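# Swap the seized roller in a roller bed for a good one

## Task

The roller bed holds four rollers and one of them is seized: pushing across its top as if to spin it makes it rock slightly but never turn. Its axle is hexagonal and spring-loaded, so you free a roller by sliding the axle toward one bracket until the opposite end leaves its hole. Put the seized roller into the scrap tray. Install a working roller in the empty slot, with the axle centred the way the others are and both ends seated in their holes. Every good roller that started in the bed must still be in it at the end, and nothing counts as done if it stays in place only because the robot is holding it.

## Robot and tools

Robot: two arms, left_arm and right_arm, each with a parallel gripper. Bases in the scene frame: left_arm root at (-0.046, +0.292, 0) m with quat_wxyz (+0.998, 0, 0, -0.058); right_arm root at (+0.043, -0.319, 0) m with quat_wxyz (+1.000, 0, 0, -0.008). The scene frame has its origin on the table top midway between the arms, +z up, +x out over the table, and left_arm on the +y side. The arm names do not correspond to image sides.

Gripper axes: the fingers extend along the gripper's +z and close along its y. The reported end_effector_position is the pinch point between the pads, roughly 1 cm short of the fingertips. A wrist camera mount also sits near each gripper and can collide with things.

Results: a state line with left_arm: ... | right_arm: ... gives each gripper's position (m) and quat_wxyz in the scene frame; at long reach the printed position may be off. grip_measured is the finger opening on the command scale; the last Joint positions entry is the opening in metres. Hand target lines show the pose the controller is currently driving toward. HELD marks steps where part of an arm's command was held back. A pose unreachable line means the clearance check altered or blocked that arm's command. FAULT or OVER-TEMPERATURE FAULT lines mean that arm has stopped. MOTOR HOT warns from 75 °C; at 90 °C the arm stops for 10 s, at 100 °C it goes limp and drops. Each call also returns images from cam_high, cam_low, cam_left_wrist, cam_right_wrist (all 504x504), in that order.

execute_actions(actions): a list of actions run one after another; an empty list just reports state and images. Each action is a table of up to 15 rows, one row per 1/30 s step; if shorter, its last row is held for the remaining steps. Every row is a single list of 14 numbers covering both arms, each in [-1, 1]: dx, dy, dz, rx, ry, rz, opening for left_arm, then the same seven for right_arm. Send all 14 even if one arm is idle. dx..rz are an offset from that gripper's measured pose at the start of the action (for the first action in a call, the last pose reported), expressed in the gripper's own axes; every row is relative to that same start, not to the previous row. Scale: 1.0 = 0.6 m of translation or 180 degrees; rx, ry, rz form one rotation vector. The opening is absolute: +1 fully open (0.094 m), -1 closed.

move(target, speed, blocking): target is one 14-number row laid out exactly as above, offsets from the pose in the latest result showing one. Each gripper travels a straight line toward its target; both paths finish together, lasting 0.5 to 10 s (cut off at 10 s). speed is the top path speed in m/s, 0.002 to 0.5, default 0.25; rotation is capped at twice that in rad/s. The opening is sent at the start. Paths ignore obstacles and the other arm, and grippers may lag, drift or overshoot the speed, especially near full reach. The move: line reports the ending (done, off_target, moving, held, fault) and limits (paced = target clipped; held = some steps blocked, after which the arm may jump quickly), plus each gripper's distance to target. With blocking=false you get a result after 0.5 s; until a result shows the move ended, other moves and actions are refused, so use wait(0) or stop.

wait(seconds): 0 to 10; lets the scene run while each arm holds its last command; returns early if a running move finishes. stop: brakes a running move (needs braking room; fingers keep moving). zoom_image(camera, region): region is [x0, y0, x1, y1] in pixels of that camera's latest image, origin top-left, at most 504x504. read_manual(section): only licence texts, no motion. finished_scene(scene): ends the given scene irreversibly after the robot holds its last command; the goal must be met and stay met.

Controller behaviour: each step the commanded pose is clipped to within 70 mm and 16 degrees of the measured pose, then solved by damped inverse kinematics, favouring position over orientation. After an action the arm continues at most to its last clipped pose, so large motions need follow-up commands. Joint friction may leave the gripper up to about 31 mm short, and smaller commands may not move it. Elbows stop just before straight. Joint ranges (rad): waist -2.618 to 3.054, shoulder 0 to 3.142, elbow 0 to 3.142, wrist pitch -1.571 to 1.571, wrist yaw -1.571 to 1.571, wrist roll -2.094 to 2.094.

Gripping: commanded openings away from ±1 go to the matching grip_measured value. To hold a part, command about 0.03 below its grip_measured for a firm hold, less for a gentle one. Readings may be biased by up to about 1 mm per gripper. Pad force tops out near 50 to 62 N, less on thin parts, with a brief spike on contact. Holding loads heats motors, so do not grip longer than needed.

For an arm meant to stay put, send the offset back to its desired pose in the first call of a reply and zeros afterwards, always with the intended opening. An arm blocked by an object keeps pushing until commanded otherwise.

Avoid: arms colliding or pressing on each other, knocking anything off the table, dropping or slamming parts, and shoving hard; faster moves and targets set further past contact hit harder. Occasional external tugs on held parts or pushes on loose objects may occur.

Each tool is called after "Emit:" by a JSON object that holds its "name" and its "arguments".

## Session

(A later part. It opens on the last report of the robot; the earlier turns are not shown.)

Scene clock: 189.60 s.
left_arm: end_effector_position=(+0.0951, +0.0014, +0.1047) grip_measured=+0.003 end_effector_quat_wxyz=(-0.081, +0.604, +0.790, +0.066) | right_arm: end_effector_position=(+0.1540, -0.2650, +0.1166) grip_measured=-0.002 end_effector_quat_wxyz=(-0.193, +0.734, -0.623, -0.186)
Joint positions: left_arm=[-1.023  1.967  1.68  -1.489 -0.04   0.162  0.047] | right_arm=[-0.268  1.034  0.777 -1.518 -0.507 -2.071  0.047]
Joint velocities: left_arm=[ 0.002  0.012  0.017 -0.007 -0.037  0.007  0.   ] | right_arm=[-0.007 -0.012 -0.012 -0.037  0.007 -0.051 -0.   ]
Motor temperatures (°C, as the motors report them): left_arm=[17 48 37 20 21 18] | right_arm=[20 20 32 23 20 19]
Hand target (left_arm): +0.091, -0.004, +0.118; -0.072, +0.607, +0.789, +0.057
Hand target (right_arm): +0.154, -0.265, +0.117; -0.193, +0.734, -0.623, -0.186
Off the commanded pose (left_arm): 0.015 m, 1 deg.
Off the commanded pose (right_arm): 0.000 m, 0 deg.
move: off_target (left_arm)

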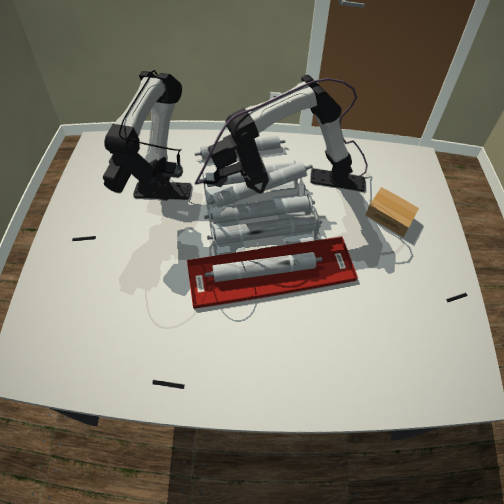

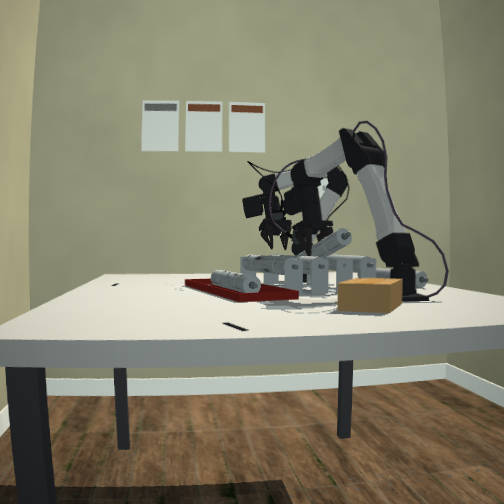

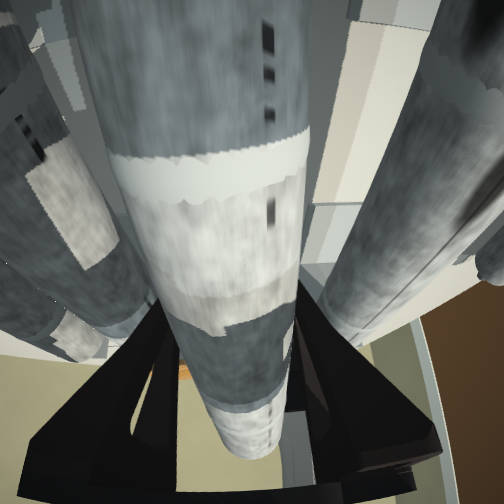

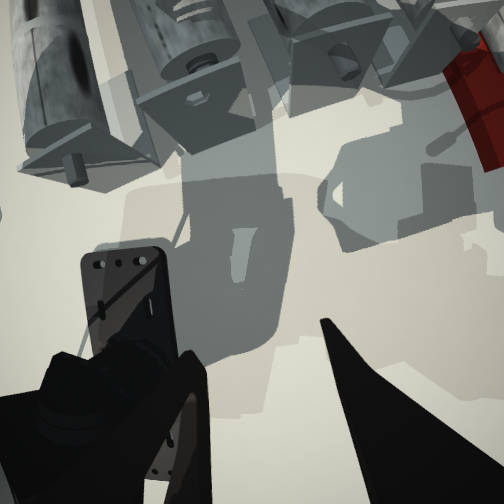

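Emit:
{"name": "move", "arguments": {"target": [-0.04,-0.005,-0.03,0,-0.02,0,-0.3, 0,0,0,0,0,0,0], "speed": 0.02}}

Emit:
{"name": "zoom_image", "arguments": {"camera": "cam_right_wrist", "region": [100,0,300,160]}}

Scene clock: 193.30 s.
left_arm: end_effector_position=(+0.0965, -0.0017, +0.1059) grip_measured=+0.003 end_effector_quat_wxyz=(-0.099, +0.603, +0.788, +0.075) | right_arm: end_effector_position=(+0.1540, -0.2650, +0.1166) grip_measured=-0.002 end_effector_quat_wxyz=(-0.193, +0.734, -0.623, -0.186)
Joint positions: left_arm=[-1.023  2.021  1.753 -1.55  -0.04   0.162  0.047] | right_arm=[-0.268  1.034  0.777 -1.518 -0.507 -2.071  0.047]
Joint velocities: left_arm=[ 0.012  0.007  0.012  0.037  0.022 -0.007 -0.   ] | right_arm=[-0.002  0.002 -0.012  0.051 -0.037 -0.007  0.001]
Motor temperatures (°C, as the motors report them): left_arm=[17 48 38 20 21 18] | right_arm=[20 20 32 23 20 19]
Hand target (left_arm): +0.099, -0.025, +0.118; -0.057, +0.606, +0.792, +0.046
Hand target (right_arm): +0.154, -0.265, +0.117; -0.193, +0.734, -0.623, -0.186
Off the commanded pose (left_arm): 0.027 m, 6 deg.
Off the commanded pose (right_arm): 0.000 m, 0 deg.
move: off_target (left_arm)

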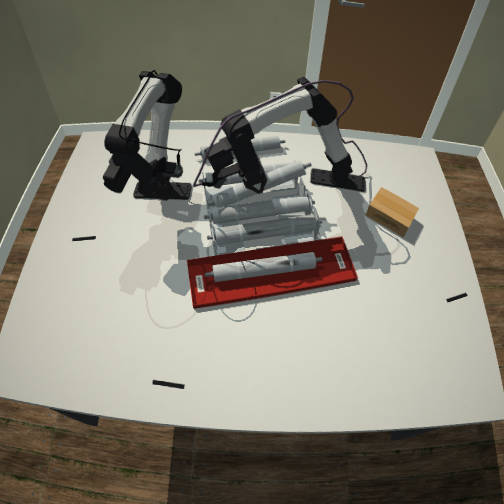

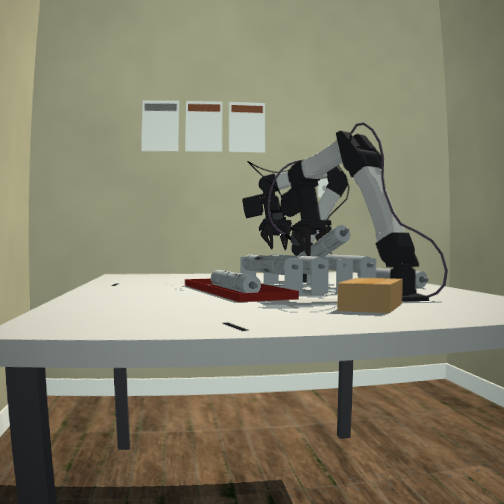

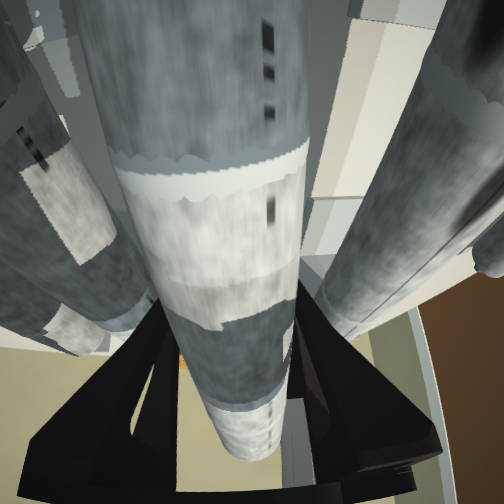

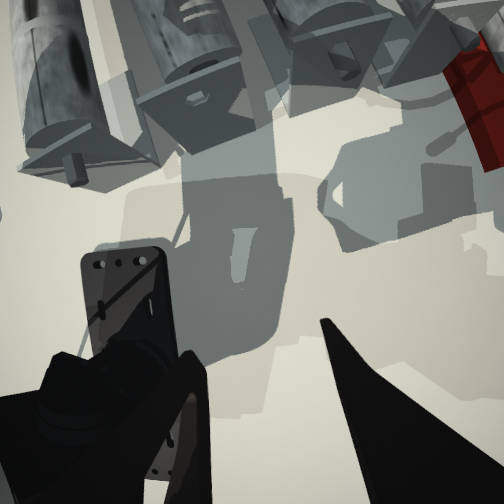

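Region (100, 0, 300, 160) of cam_right_wrist's 504x504 image, scaled by 2.520, with more detail than that image has; it fills the top 403 rows of this view, and the rest is white.

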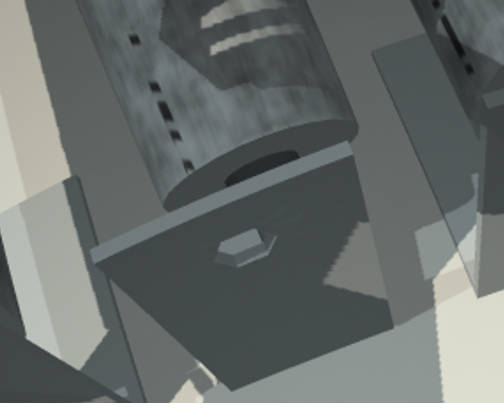

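Emit:
{"name": "move", "arguments": {"target": [0.03,-0.025,0,0,-0.06,0,-0.3, 0,0,0,0,0,0,0], "speed": 0.03}}

Emit:
{"name": "zoom_image", "arguments": {"camera": "cam_right_wrist", "region": [100,0,300,160]}}

Scene clock: 198.50 s.
left_arm: end_effector_position=(+0.0830, +0.0102, +0.0993) grip_measured=+0.003 end_effector_quat_wxyz=(-0.036, +0.608, +0.793, +0.027) | right_arm: end_effector_position=(+0.1540, -0.2650, +0.1166) grip_measured=-0.002 end_effector_quat_wxyz=(-0.193, +0.734, -0.623, -0.186)
Joint positions: left_arm=[-1.032  1.806  1.462 -1.316 -0.014  0.159  0.047] | right_arm=[-0.268  1.034  0.777 -1.518 -0.507 -2.071  0.047]
Joint velocities: left_arm=[ 0.022 -0.002 -0.017  0.007 -0.051  0.007 -0.   ] | right_arm=[ 0.017 -0.017 -0.002 -0.095 -0.037 -0.081  0.001]
Motor temperatures (°C, as the motors report them): left_arm=[17 49 38 20 21 18] | right_arm=[20 20 32 23 20 19]
Hand target (left_arm): +0.078, +0.011, +0.111; -0.025, +0.608, +0.793, +0.018
Hand target (right_arm): +0.154, -0.265, +0.117; -0.193, +0.734, -0.623, -0.186
Off the commanded pose (left_arm): 0.012 m, 2 deg.
Off the commanded pose (right_arm): 0.000 m, 0 deg.
move: off_target (left_arm)

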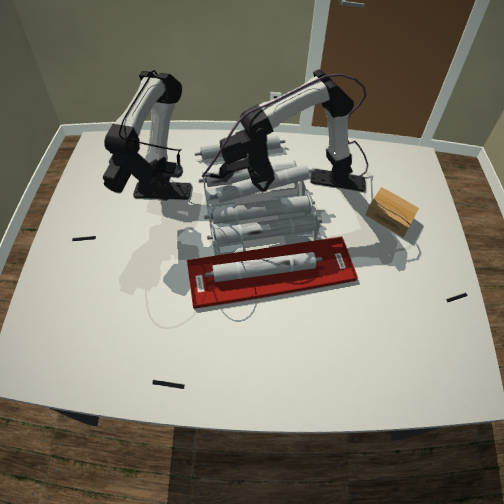

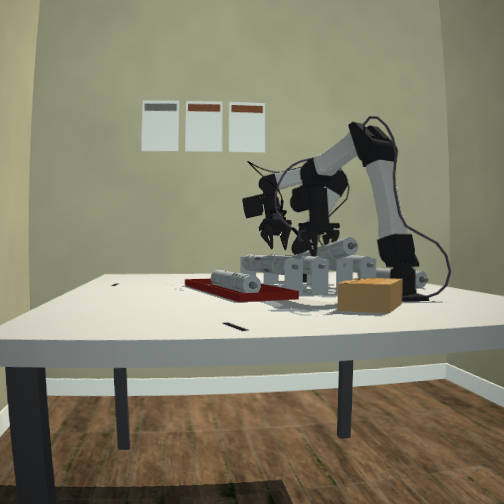

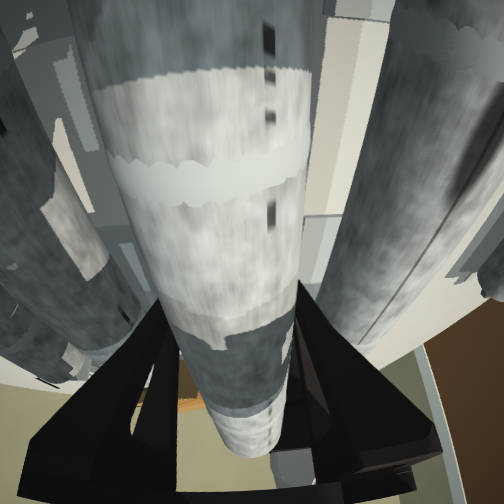

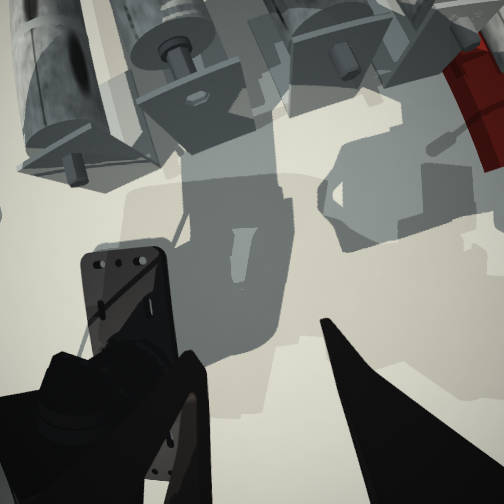

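Region (100, 0, 300, 160) of cam_right_wrist's 504x504 image, scaled by 2.520, with more detail than that image has; it fills the top 403 rows of this view, and the rest is white.

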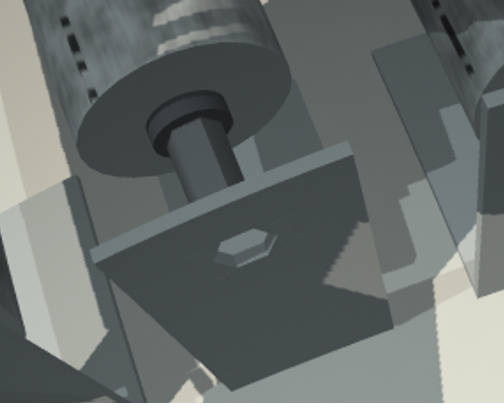

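Nearly aligned; push.

Emit:
{"name": "move", "arguments": {"target": [-0.06,0.008,-0.025,0,0,0,-0.3, 0,0,0,0,0,0,0], "speed": 0.02}}

Emit:
{"name": "zoom_image", "arguments": {"camera": "cam_right_wrist", "region": [100,0,300,160]}}

Scene clock: 202.80 s.
left_arm: end_effector_position=(+0.0878, -0.0003, +0.1031) grip_measured=+0.003 end_effector_quat_wxyz=(-0.080, +0.606, +0.790, +0.051) | right_arm: end_effector_position=(+0.1540, -0.2650, +0.1166) grip_measured=-0.002 end_effector_quat_wxyz=(-0.193, +0.734, -0.623, -0.186)
Joint positions: left_arm=[-1.032  1.945  1.647 -1.462 -0.014  0.159  0.047] | right_arm=[-0.268  1.034  0.777 -1.518 -0.507 -2.071  0.047]
Joint velocities: left_arm=[ 0.002  0.022  0.017 -0.022  0.007 -0.037 -0.001] | right_arm=[-0.012  0.002 -0.007  0.022  0.037 -0.066  0.   ]
Motor temperatures (°C, as the motors report them): left_arm=[17 49 38 20 21 18] | right_arm=[20 20 32 23 20 19]
Hand target (left_arm): +0.097, -0.023, +0.111; -0.036, +0.608, +0.793, +0.027
Hand target (right_arm): +0.154, -0.265, +0.117; -0.193, +0.734, -0.623, -0.186
Off the commanded pose (left_arm): 0.027 m, 6 deg.
Off the commanded pose (right_arm): 0.000 m, 0 deg.
move: off_target (left_arm)

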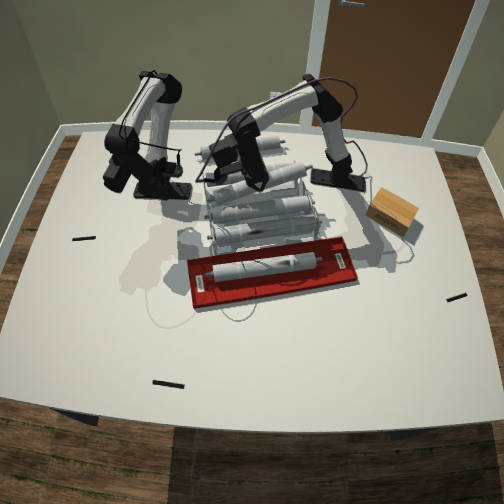

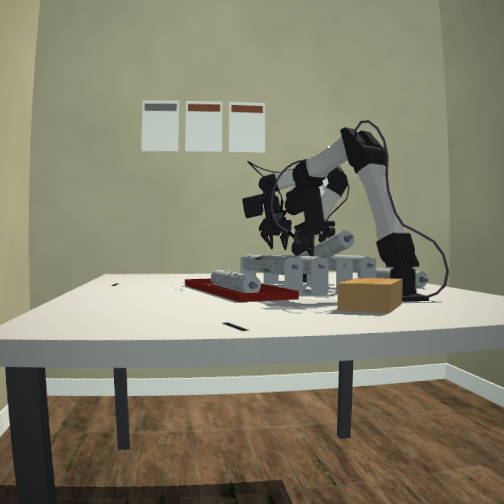

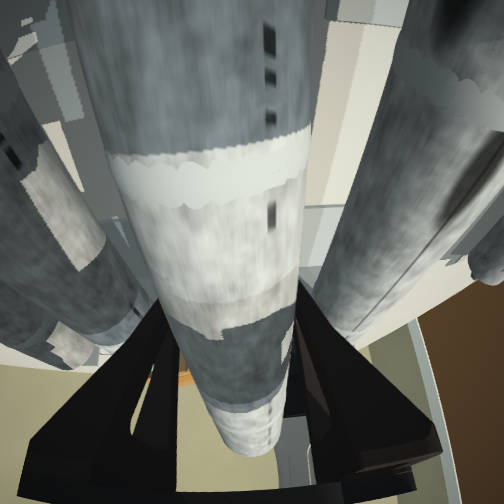

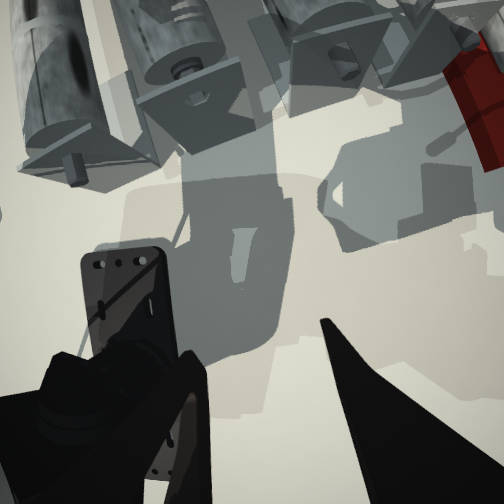

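Region (100, 0, 300, 160) of cam_right_wrist's 504x504 image, scaled by 2.520, with more detail than that image has; it fills the top 403 rows of this view, and the rest is white.

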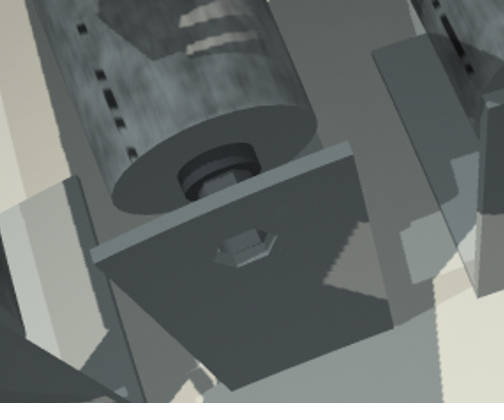

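Emit:
{"name": "move", "arguments": {"target": [-0.03,0.01,-0.02,0,-0.09,0,-0.3, 0,0,0,0,0,0,0], "speed": 0.02}}

Emit:
{"name": "zoom_image", "arguments": {"camera": "cam_right_wrist", "region": [100,0,300,160]}}

Scene clock: 213.73 s.
left_arm: end_effector_position=(+0.0891, +0.0027, +0.0954) grip_measured=+0.003 end_effector_quat_wxyz=(-0.023, +0.609, +0.793, +0.006) | right_arm: end_effector_position=(+0.1540, -0.2650, +0.1166) grip_measured=-0.002 end_effector_quat_wxyz=(-0.193, +0.734, -0.623, -0.186)
Joint positions: left_arm=[-1.011  1.803  1.446 -1.26   0.01   0.183  0.047] | right_arm=[-0.268  1.034  0.777 -1.518 -0.507 -2.071  0.047]
Joint velocities: left_arm=[-0.007  0.002 -0.002 -0.051  0.066 -0.051 -0.001] | right_arm=[ 0.002  0.017 -0.002  0.007  0.007  0.066 -0.001]
Motor temperatures (°C, as the motors report them): left_arm=[17 51 38 20 21 18] | right_arm=[20 20 32 23 20 19]
Hand target (left_arm): +0.099, -0.017, +0.114; +0.033, +0.609, +0.792, -0.033
Hand target (right_arm): +0.154, -0.265, +0.117; -0.193, +0.734, -0.623, -0.186
Off the commanded pose (left_arm): 0.028 m, 8 deg.
Off the commanded pose (right_arm): 0.000 m, 0 deg.
move: off_target (left_arm)

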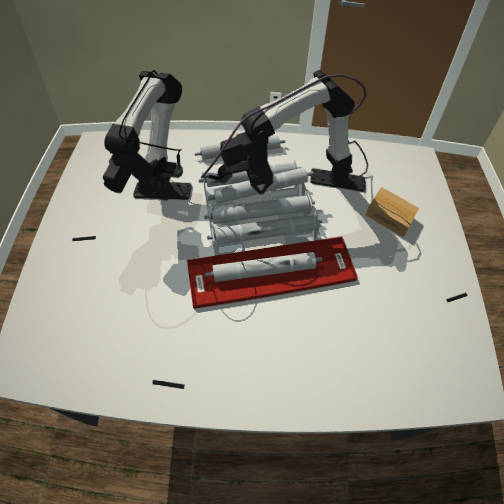

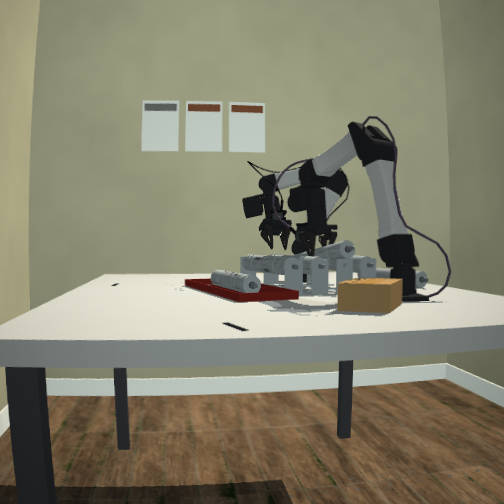

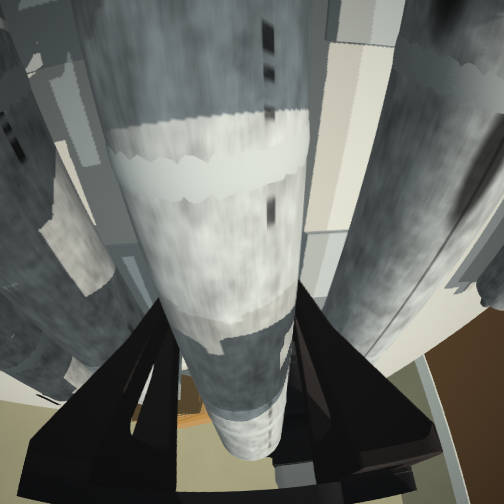

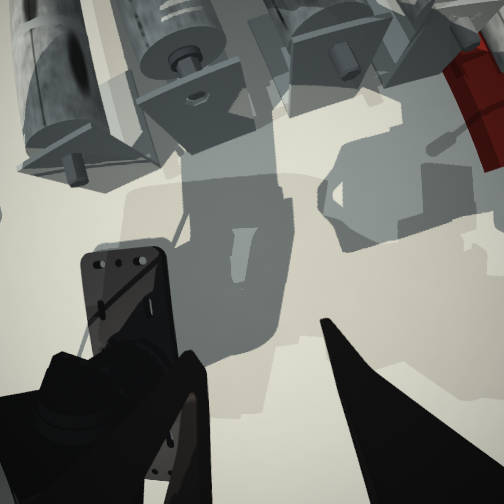

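Region (100, 0, 300, 160) of cam_right_wrist's 504x504 image, scaled by 2.520, with more detail than that image has; it fills the top 403 rows of this view, and the rest is white.

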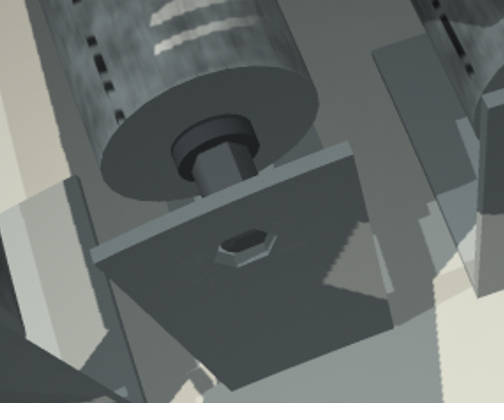

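Tip is in the hole mouth. Push straight.

Emit:
{"name": "move", "arguments": {"target": [-0.07,0,0.0,0,0,0,-0.3, 0,0,0,0,0,0,0], "speed": 0.03}}

Emit:
{"name": "zoom_image", "arguments": {"camera": "cam_right_wrist", "region": [100,0,300,160]}}

Scene clock: 217.00 s.
left_arm: end_effector_position=(+0.0912, -0.0022, +0.0865) grip_measured=+0.003 end_effector_quat_wxyz=(-0.081, +0.606, +0.790, +0.039) | right_arm: end_effector_position=(+0.1540, -0.2650, +0.1166) grip_measured=-0.002 end_effector_quat_wxyz=(-0.193, +0.734, -0.623, -0.186)
Joint positions: left_arm=[-1.014  1.954  1.595 -1.392  0.006  0.179  0.047] | right_arm=[-0.268  1.034  0.777 -1.518 -0.507 -2.071  0.047]
Joint velocities: left_arm=[-0.017  0.012  0.002 -0.081 -0.007  0.007 -0.   ] | right_arm=[-0.007  0.012 -0.007  0.022  0.007 -0.051 -0.001]
Motor temperatures (°C, as the motors report them): left_arm=[17 51 39 20 21 18] | right_arm=[20 20 32 22 20 19]
Hand target (left_arm): +0.099, -0.036, +0.095; -0.024, +0.610, +0.792, +0.005
Hand target (right_arm): +0.154, -0.265, +0.117; -0.193, +0.734, -0.623, -0.186
Off the commanded pose (left_arm): 0.037 m, 8 deg.
Off the commanded pose (right_arm): 0.000 m, 0 deg.
move: off_target (left_arm)

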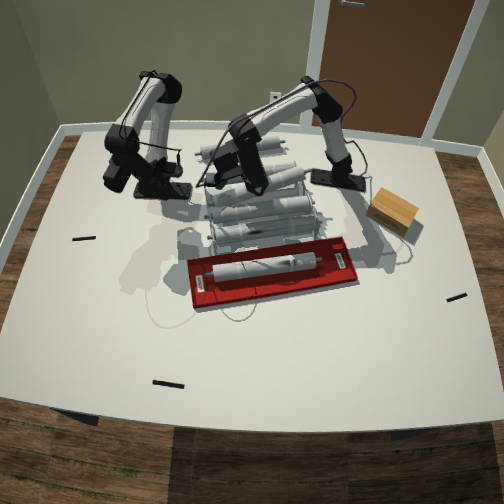

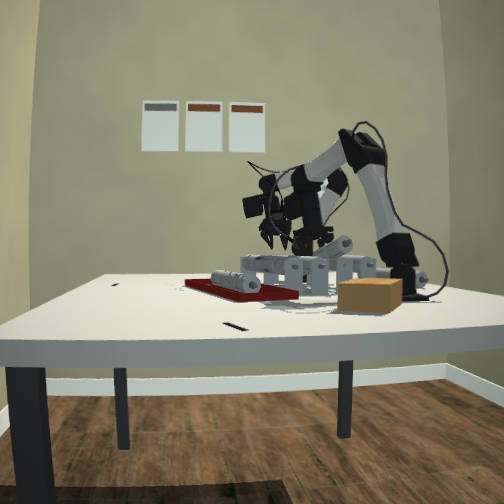

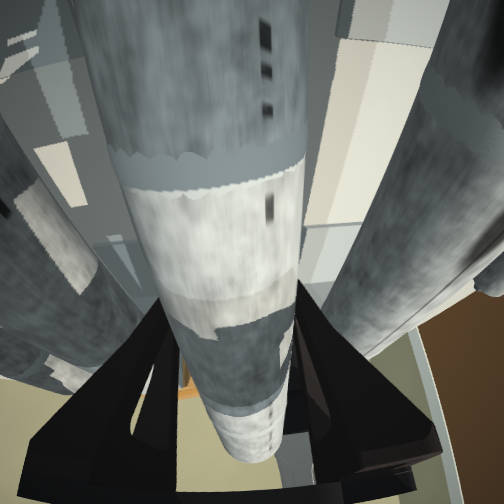

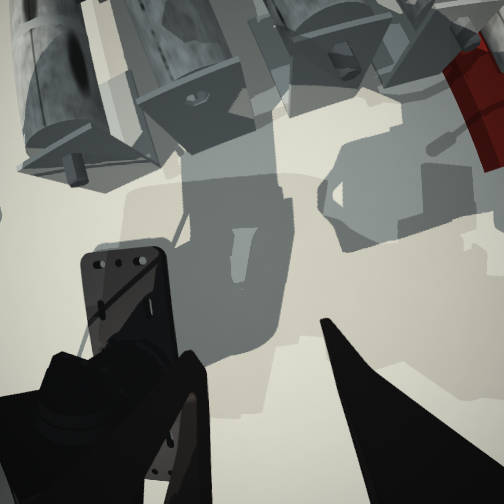

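Region (100, 0, 300, 160) of cam_right_wrist's 504x504 image, scaled by 2.520, with more detail than that image has; it fills the top 403 rows of this view, and the rest is white.

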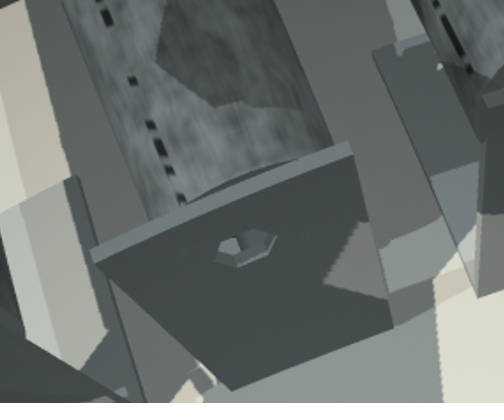

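Emit:
{"name": "move", "arguments": {"target": [0,0,0,0,0,0,0.25, 0,0,0,0,0,0,0]}}

Emit:
{"name": "move", "arguments": {"target": [-0.14,0.005,0.0,0,-0.05,0,0.25, 0,0,0,0,0,0,0], "speed": 0.06}}

Scene clock: 220.30 s.
left_arm: end_effector_position=(+0.0908, -0.0012, +0.0871) grip_measured=+0.249 end_effector_quat_wxyz=(-0.083, +0.606, +0.790, +0.040) | right_arm: end_effector_position=(+0.1540, -0.2650, +0.1166) grip_measured=-0.002 end_effector_quat_wxyz=(-0.193, +0.734, -0.623, -0.186)
Joint positions: left_arm=[-1.014  1.953  1.596 -1.397  0.005  0.178  0.059] | right_arm=[-0.268  1.034  0.777 -1.518 -0.507 -2.071  0.047]
Joint velocities: left_arm=[-0.007  0.007 -0.002  0.022 -0.022  0.007  0.   ] | right_arm=[-0.002 -0.007  0.002 -0.007  0.022  0.007 -0.   ]
Motor temperatures (°C, as the motors report them): left_arm=[17 50 39 20 21 18] | right_arm=[20 20 32 22 20 19]
Hand target (left_arm): +0.091, -0.002, +0.087; -0.081, +0.606, +0.790, +0.039
Hand target (right_arm): +0.154, -0.265, +0.117; -0.193, +0.734, -0.623, -0.186
Off the commanded pose (left_arm): 0.001 m, 0 deg.
Off the commanded pose (right_arm): 0.000 m, 0 deg.
move: done

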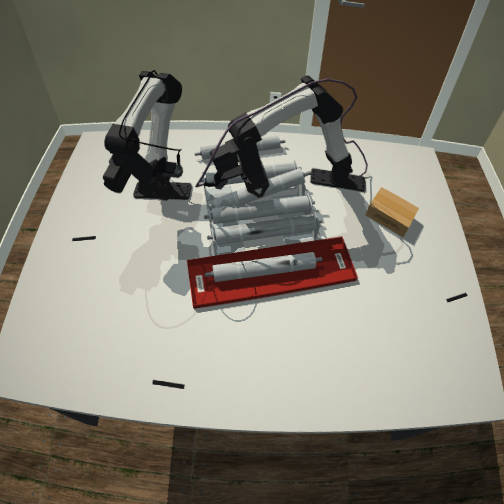

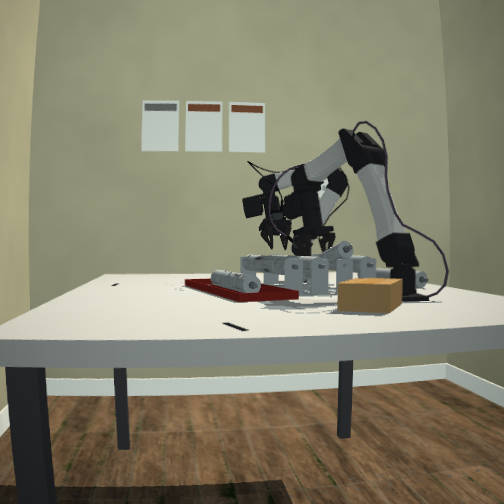

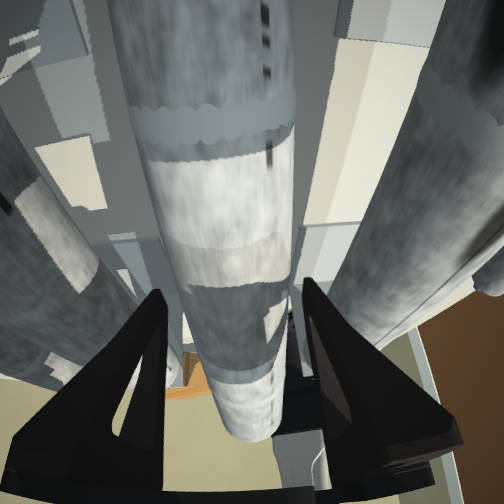

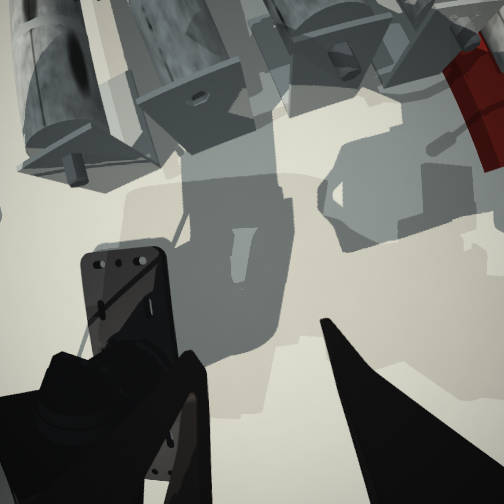

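Scene clock: 222.03 s.
left_arm: end_effector_position=(+0.1183, -0.0718, +0.0760) grip_measured=+0.249 end_effector_quat_wxyz=(-0.019, +0.608, +0.793, -0.003) | right_arm: end_effector_position=(+0.1540, -0.2650, +0.1166) grip_measured=-0.002 end_effector_quat_wxyz=(-0.193, +0.734, -0.623, -0.186)
Joint positions: left_arm=[-1.02   2.112  1.799 -1.29   0.022  0.172  0.059] | right_arm=[-0.268  1.034  0.777 -1.518 -0.507 -2.071  0.047]
Joint velocities: left_arm=[ 0.002 -0.002  0.022  0.022 -0.022 -0.051 -0.001] | right_arm=[-0.002 -0.002 -0.012 -0.022 -0.051  0.022  0.   ]
Motor temperatures (°C, as the motors report them): left_arm=[17 50 39 20 21 18] | right_arm=[20 20 32 22 20 19]
Hand target (left_arm): +0.115, -0.080, +0.071; -0.020, +0.608, +0.794, -0.008
Hand target (right_arm): +0.154, -0.265, +0.117; -0.193, +0.734, -0.623, -0.186
Off the commanded pose (left_arm): 0.010 m, 1 deg.
Off the commanded pose (right_arm): 0.000 m, 0 deg.
move: done

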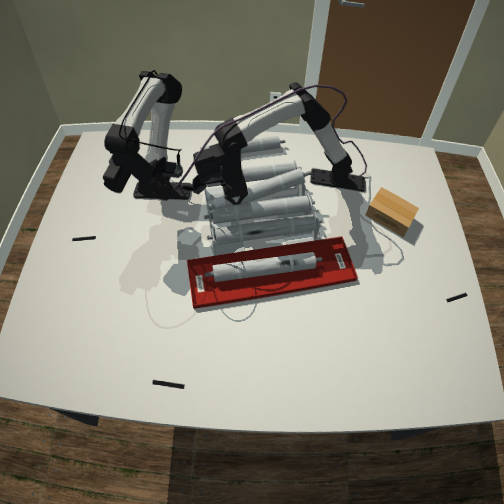

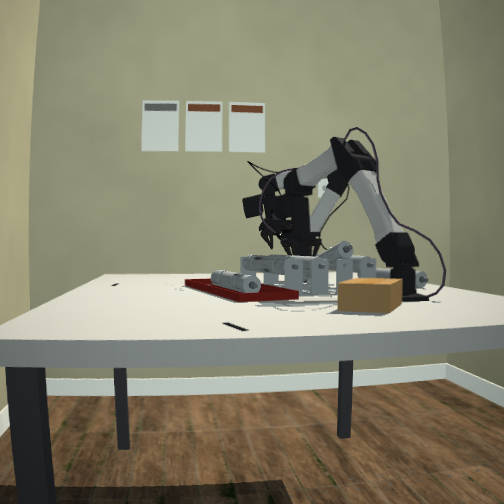

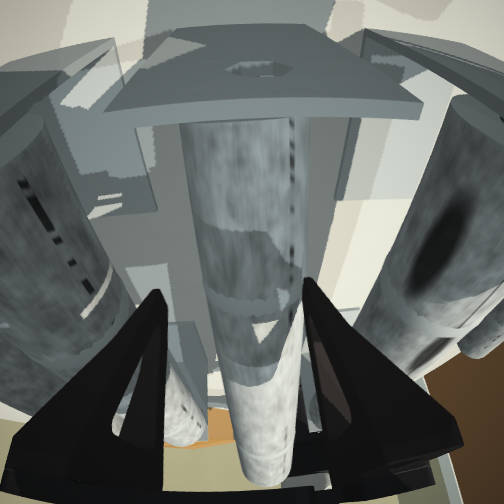

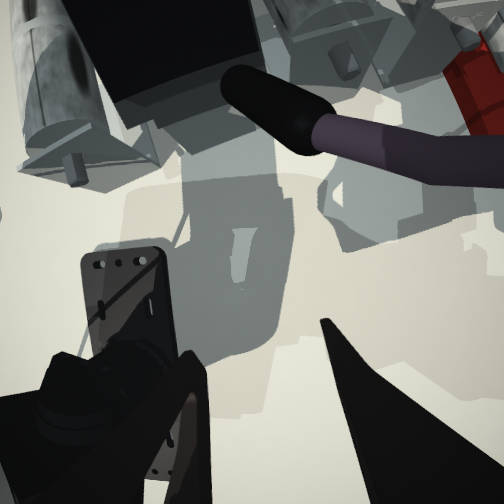

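Emit:
{"name": "move", "arguments": {"target": [0,-0.02,0.075,0,0,0,0.25, 0,0,0,0,0,0,0], "speed": 0.05}}

Emit:
{"name": "move", "arguments": {"target": [0,0,0,0,0,0,-0.3, 0,0,0,0,0,0,0]}}

Scene clock: 225.20 s.
left_arm: end_effector_position=(+0.1094, -0.0761, +0.0413) grip_measured=+0.249 end_effector_quat_wxyz=(-0.012, +0.609, +0.793, -0.012) | right_arm: end_effector_position=(+0.1540, -0.2650, +0.1166) grip_measured=-0.002 end_effector_quat_wxyz=(-0.193, +0.734, -0.623, -0.186)
Joint positions: left_arm=[-1.04   2.112  1.661 -1.129  0.032  0.153  0.059] | right_arm=[-0.268  1.034  0.777 -1.518 -0.507 -2.071  0.047]
Joint velocities: left_arm=[ 0.002 -0.012 -0.007 -0.007 -0.066 -0.051  0.   ] | right_arm=[-0.002 -0.017 -0.012 -0.022 -0.007  0.037 -0.   ]
Motor temperatures (°C, as the motors report them): left_arm=[17 50 39 20 21 18] | right_arm=[20 20 32 22 20 19]
Hand target (left_arm): +0.105, -0.073, +0.031; -0.019, +0.609, +0.793, -0.003
Hand target (right_arm): +0.154, -0.265, +0.117; -0.193, +0.734, -0.623, -0.186
Off the commanded pose (left_arm): 0.011 m, 1 deg.
Off the commanded pose (right_arm): 0.000 m, 0 deg.
move: off_target (left_arm)

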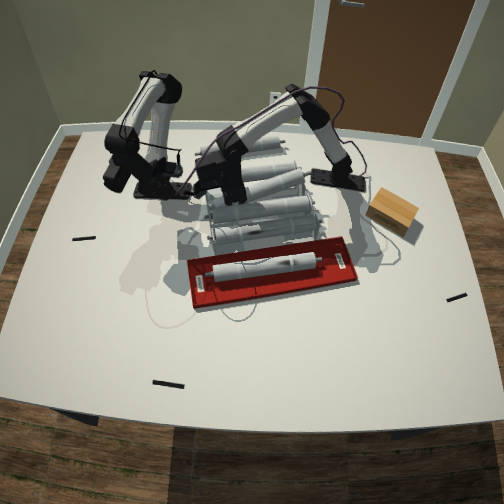

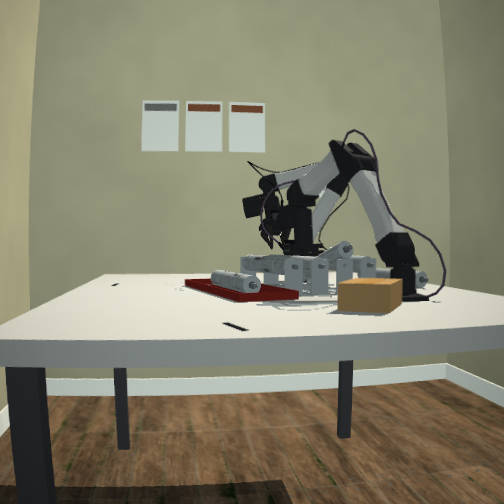

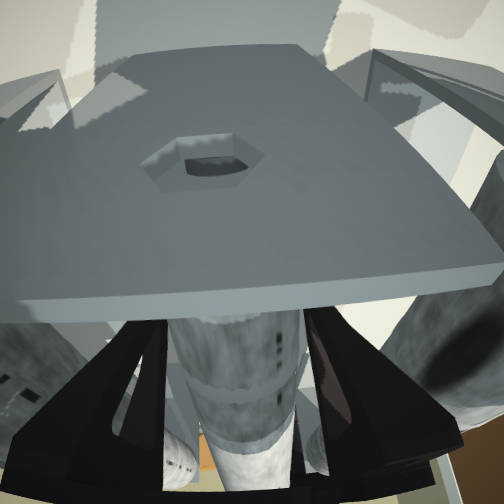

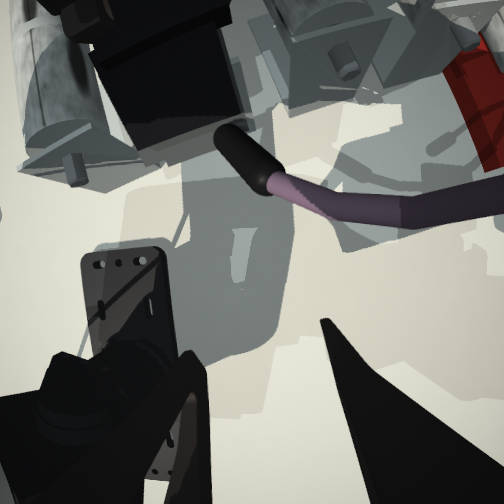

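Scene clock: 225.70 s.
left_arm: end_effector_position=(+0.1093, -0.0764, +0.0413) grip_measured=+0.008 end_effector_quat_wxyz=(-0.012, +0.609, +0.793, -0.013) | right_arm: end_effector_position=(+0.1540, -0.2650, +0.1166) grip_measured=-0.002 end_effector_quat_wxyz=(-0.193, +0.734, -0.623, -0.186)
Joint positions: left_arm=[-1.04   2.112  1.661 -1.129  0.034  0.153  0.047] | right_arm=[-0.268  1.034  0.777 -1.518 -0.507 -2.071  0.047]
Joint velocities: left_arm=[ 0.007 -0.002 -0.007 -0.022  0.022 -0.037  0.   ] | right_arm=[ 0.002  0.007 -0.012 -0.066  0.037 -0.11   0.   ]
Motor temperatures (°C, as the motors report them): left_arm=[17 50 39 20 21 18] | right_arm=[20 20 32 22 20 19]
Hand target (left_arm): +0.109, -0.076, +0.041; -0.012, +0.609, +0.793, -0.012
Hand target (right_arm): +0.154, -0.265, +0.117; -0.193, +0.734, -0.623, -0.186
Off the commanded pose (left_arm): 0.000 m, 0 deg.
Off the commanded pose (right_arm): 0.000 m, 0 deg.
move: done

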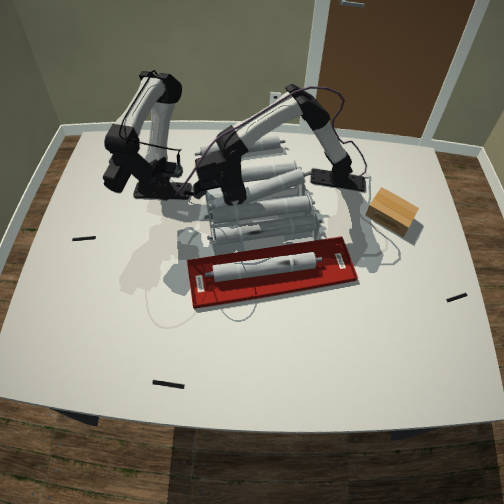

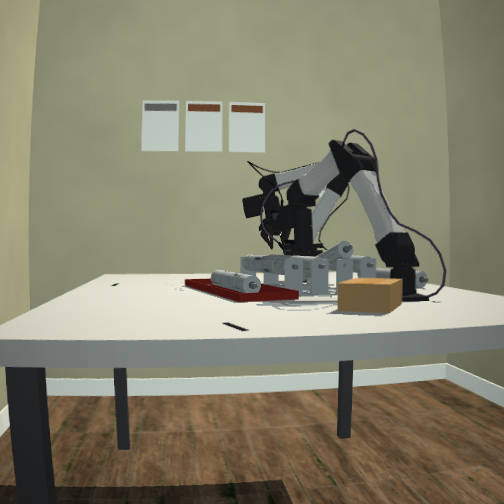

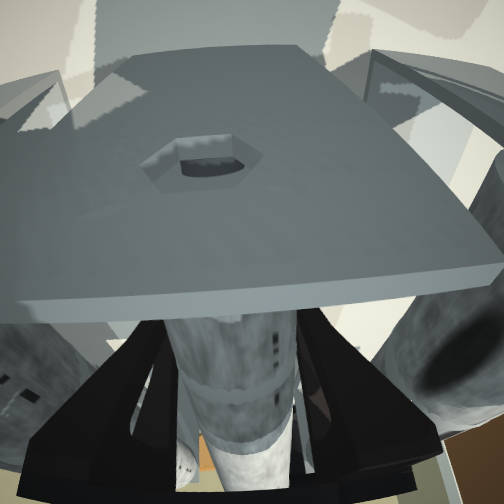

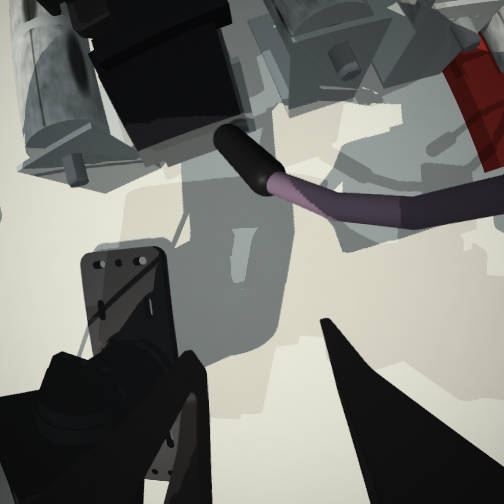

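Emit:
{"name": "move", "arguments": {"target": [-0.03,0.012,-0.09,0,-0.04,0,-0.3, 0,0,0,0,0,0,0], "speed": 0.02}}

Scene clock: 230.27 s.
left_arm: end_effector_position=(+0.1135, -0.0747, +0.0630) grip_measured=+0.008 end_effector_quat_wxyz=(-0.008, +0.607, +0.794, -0.017) | right_arm: end_effector_position=(+0.1540, -0.2650, +0.1166) grip_measured=-0.002 end_effector_quat_wxyz=(-0.193, +0.734, -0.623, -0.186)
Joint positions: left_arm=[-1.027  2.086  1.708 -1.191  0.038  0.162  0.047] | right_arm=[-0.268  1.034  0.777 -1.518 -0.507 -2.071  0.047]
Joint velocities: left_arm=[-0.012  0.027 -0.007 -0.037  0.066 -0.007  0.001] | right_arm=[ 0.002 -0.002 -0.007  0.066  0.037  0.037  0.001]
Motor temperatures (°C, as the motors report them): left_arm=[17 52 39 20 21 18] | right_arm=[20 20 32 22 20 19]
Hand target (left_arm): +0.122, -0.091, +0.096; +0.038, +0.608, +0.792, -0.050
Hand target (right_arm): +0.154, -0.265, +0.117; -0.193, +0.734, -0.623, -0.186
Off the commanded pose (left_arm): 0.037 m, 6 deg.
Off the commanded pose (right_arm): 0.000 m, 0 deg.
move: off_target (left_arm)

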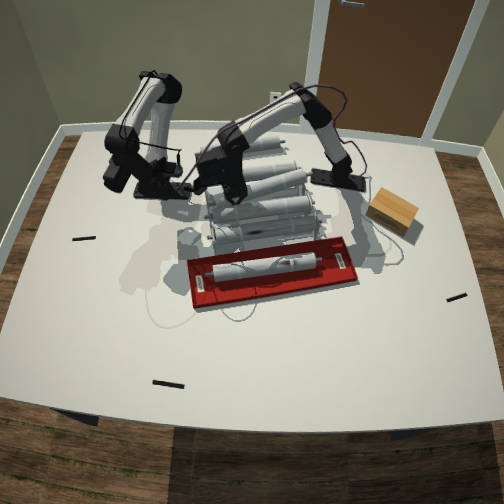

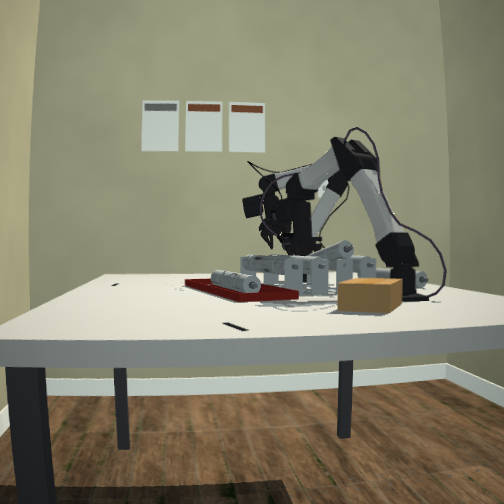

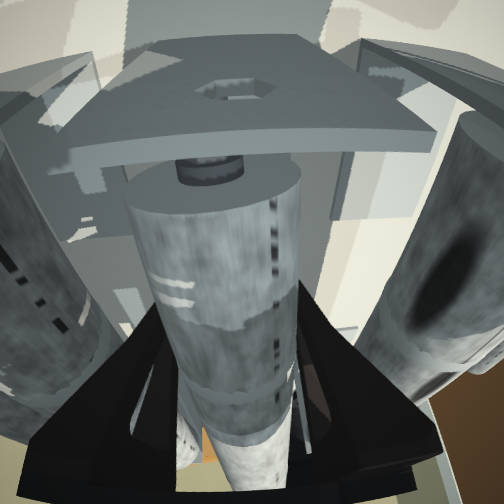

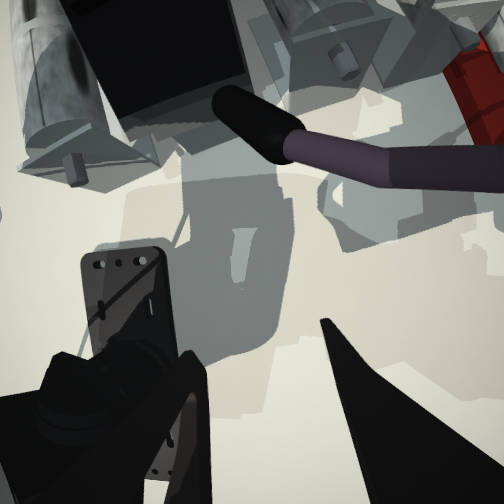

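Emit:
{"name": "move", "arguments": {"target": [-0.02,-0.02,-0.06,0,0,0,-0.3, 0,0,0,0,0,0,0], "speed": 0.02}}

Scene clock: 234.40 s.
left_arm: end_effector_position=(+0.1054, -0.0752, +0.0814) grip_measured=+0.008 end_effector_quat_wxyz=(-0.035, +0.608, +0.793, -0.001) | right_arm: end_effector_position=(+0.1540, -0.2650, +0.1166) grip_measured=-0.002 end_effector_quat_wxyz=(-0.193, +0.734, -0.623, -0.186)
Joint positions: left_arm=[-1.047  2.132  1.851 -1.35   0.036  0.145  0.047] | right_arm=[-0.268  1.034  0.777 -1.518 -0.507 -2.071  0.047]
Joint velocities: left_arm=[-0.007 -0.012 -0.012  0.066 -0.037  0.051 -0.   ] | right_arm=[-0.017 -0.012  0.007  0.051  0.022 -0.066  0.   ]
Motor temperatures (°C, as the motors report them): left_arm=[17 53 40 20 21 18] | right_arm=[20 20 32 22 20 19]
Hand target (left_arm): +0.106, -0.089, +0.099; -0.008, +0.608, +0.794, -0.018
Hand target (right_arm): +0.154, -0.265, +0.117; -0.193, +0.734, -0.623, -0.186
Off the commanded pose (left_arm): 0.023 m, 4 deg.
Off the commanded pose (right_arm): 0.000 m, 0 deg.
move: off_target (left_arm)

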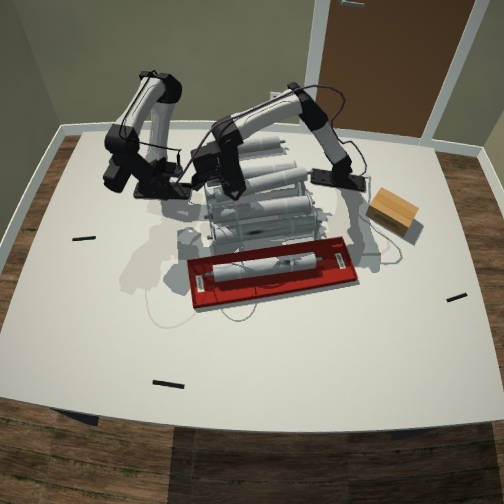

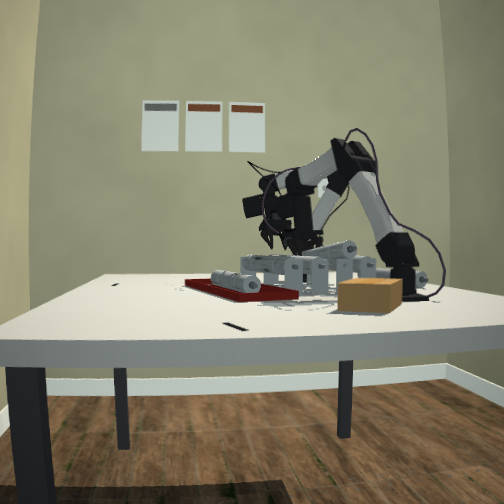

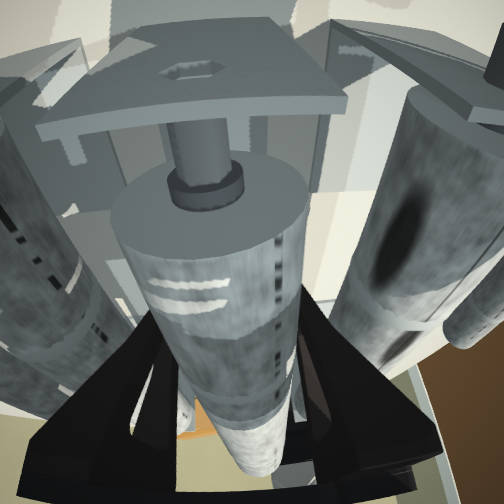

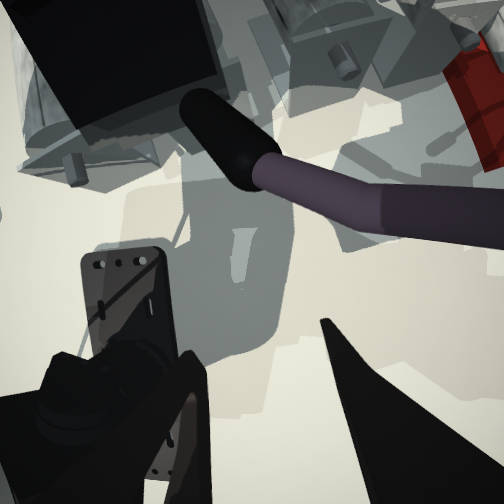

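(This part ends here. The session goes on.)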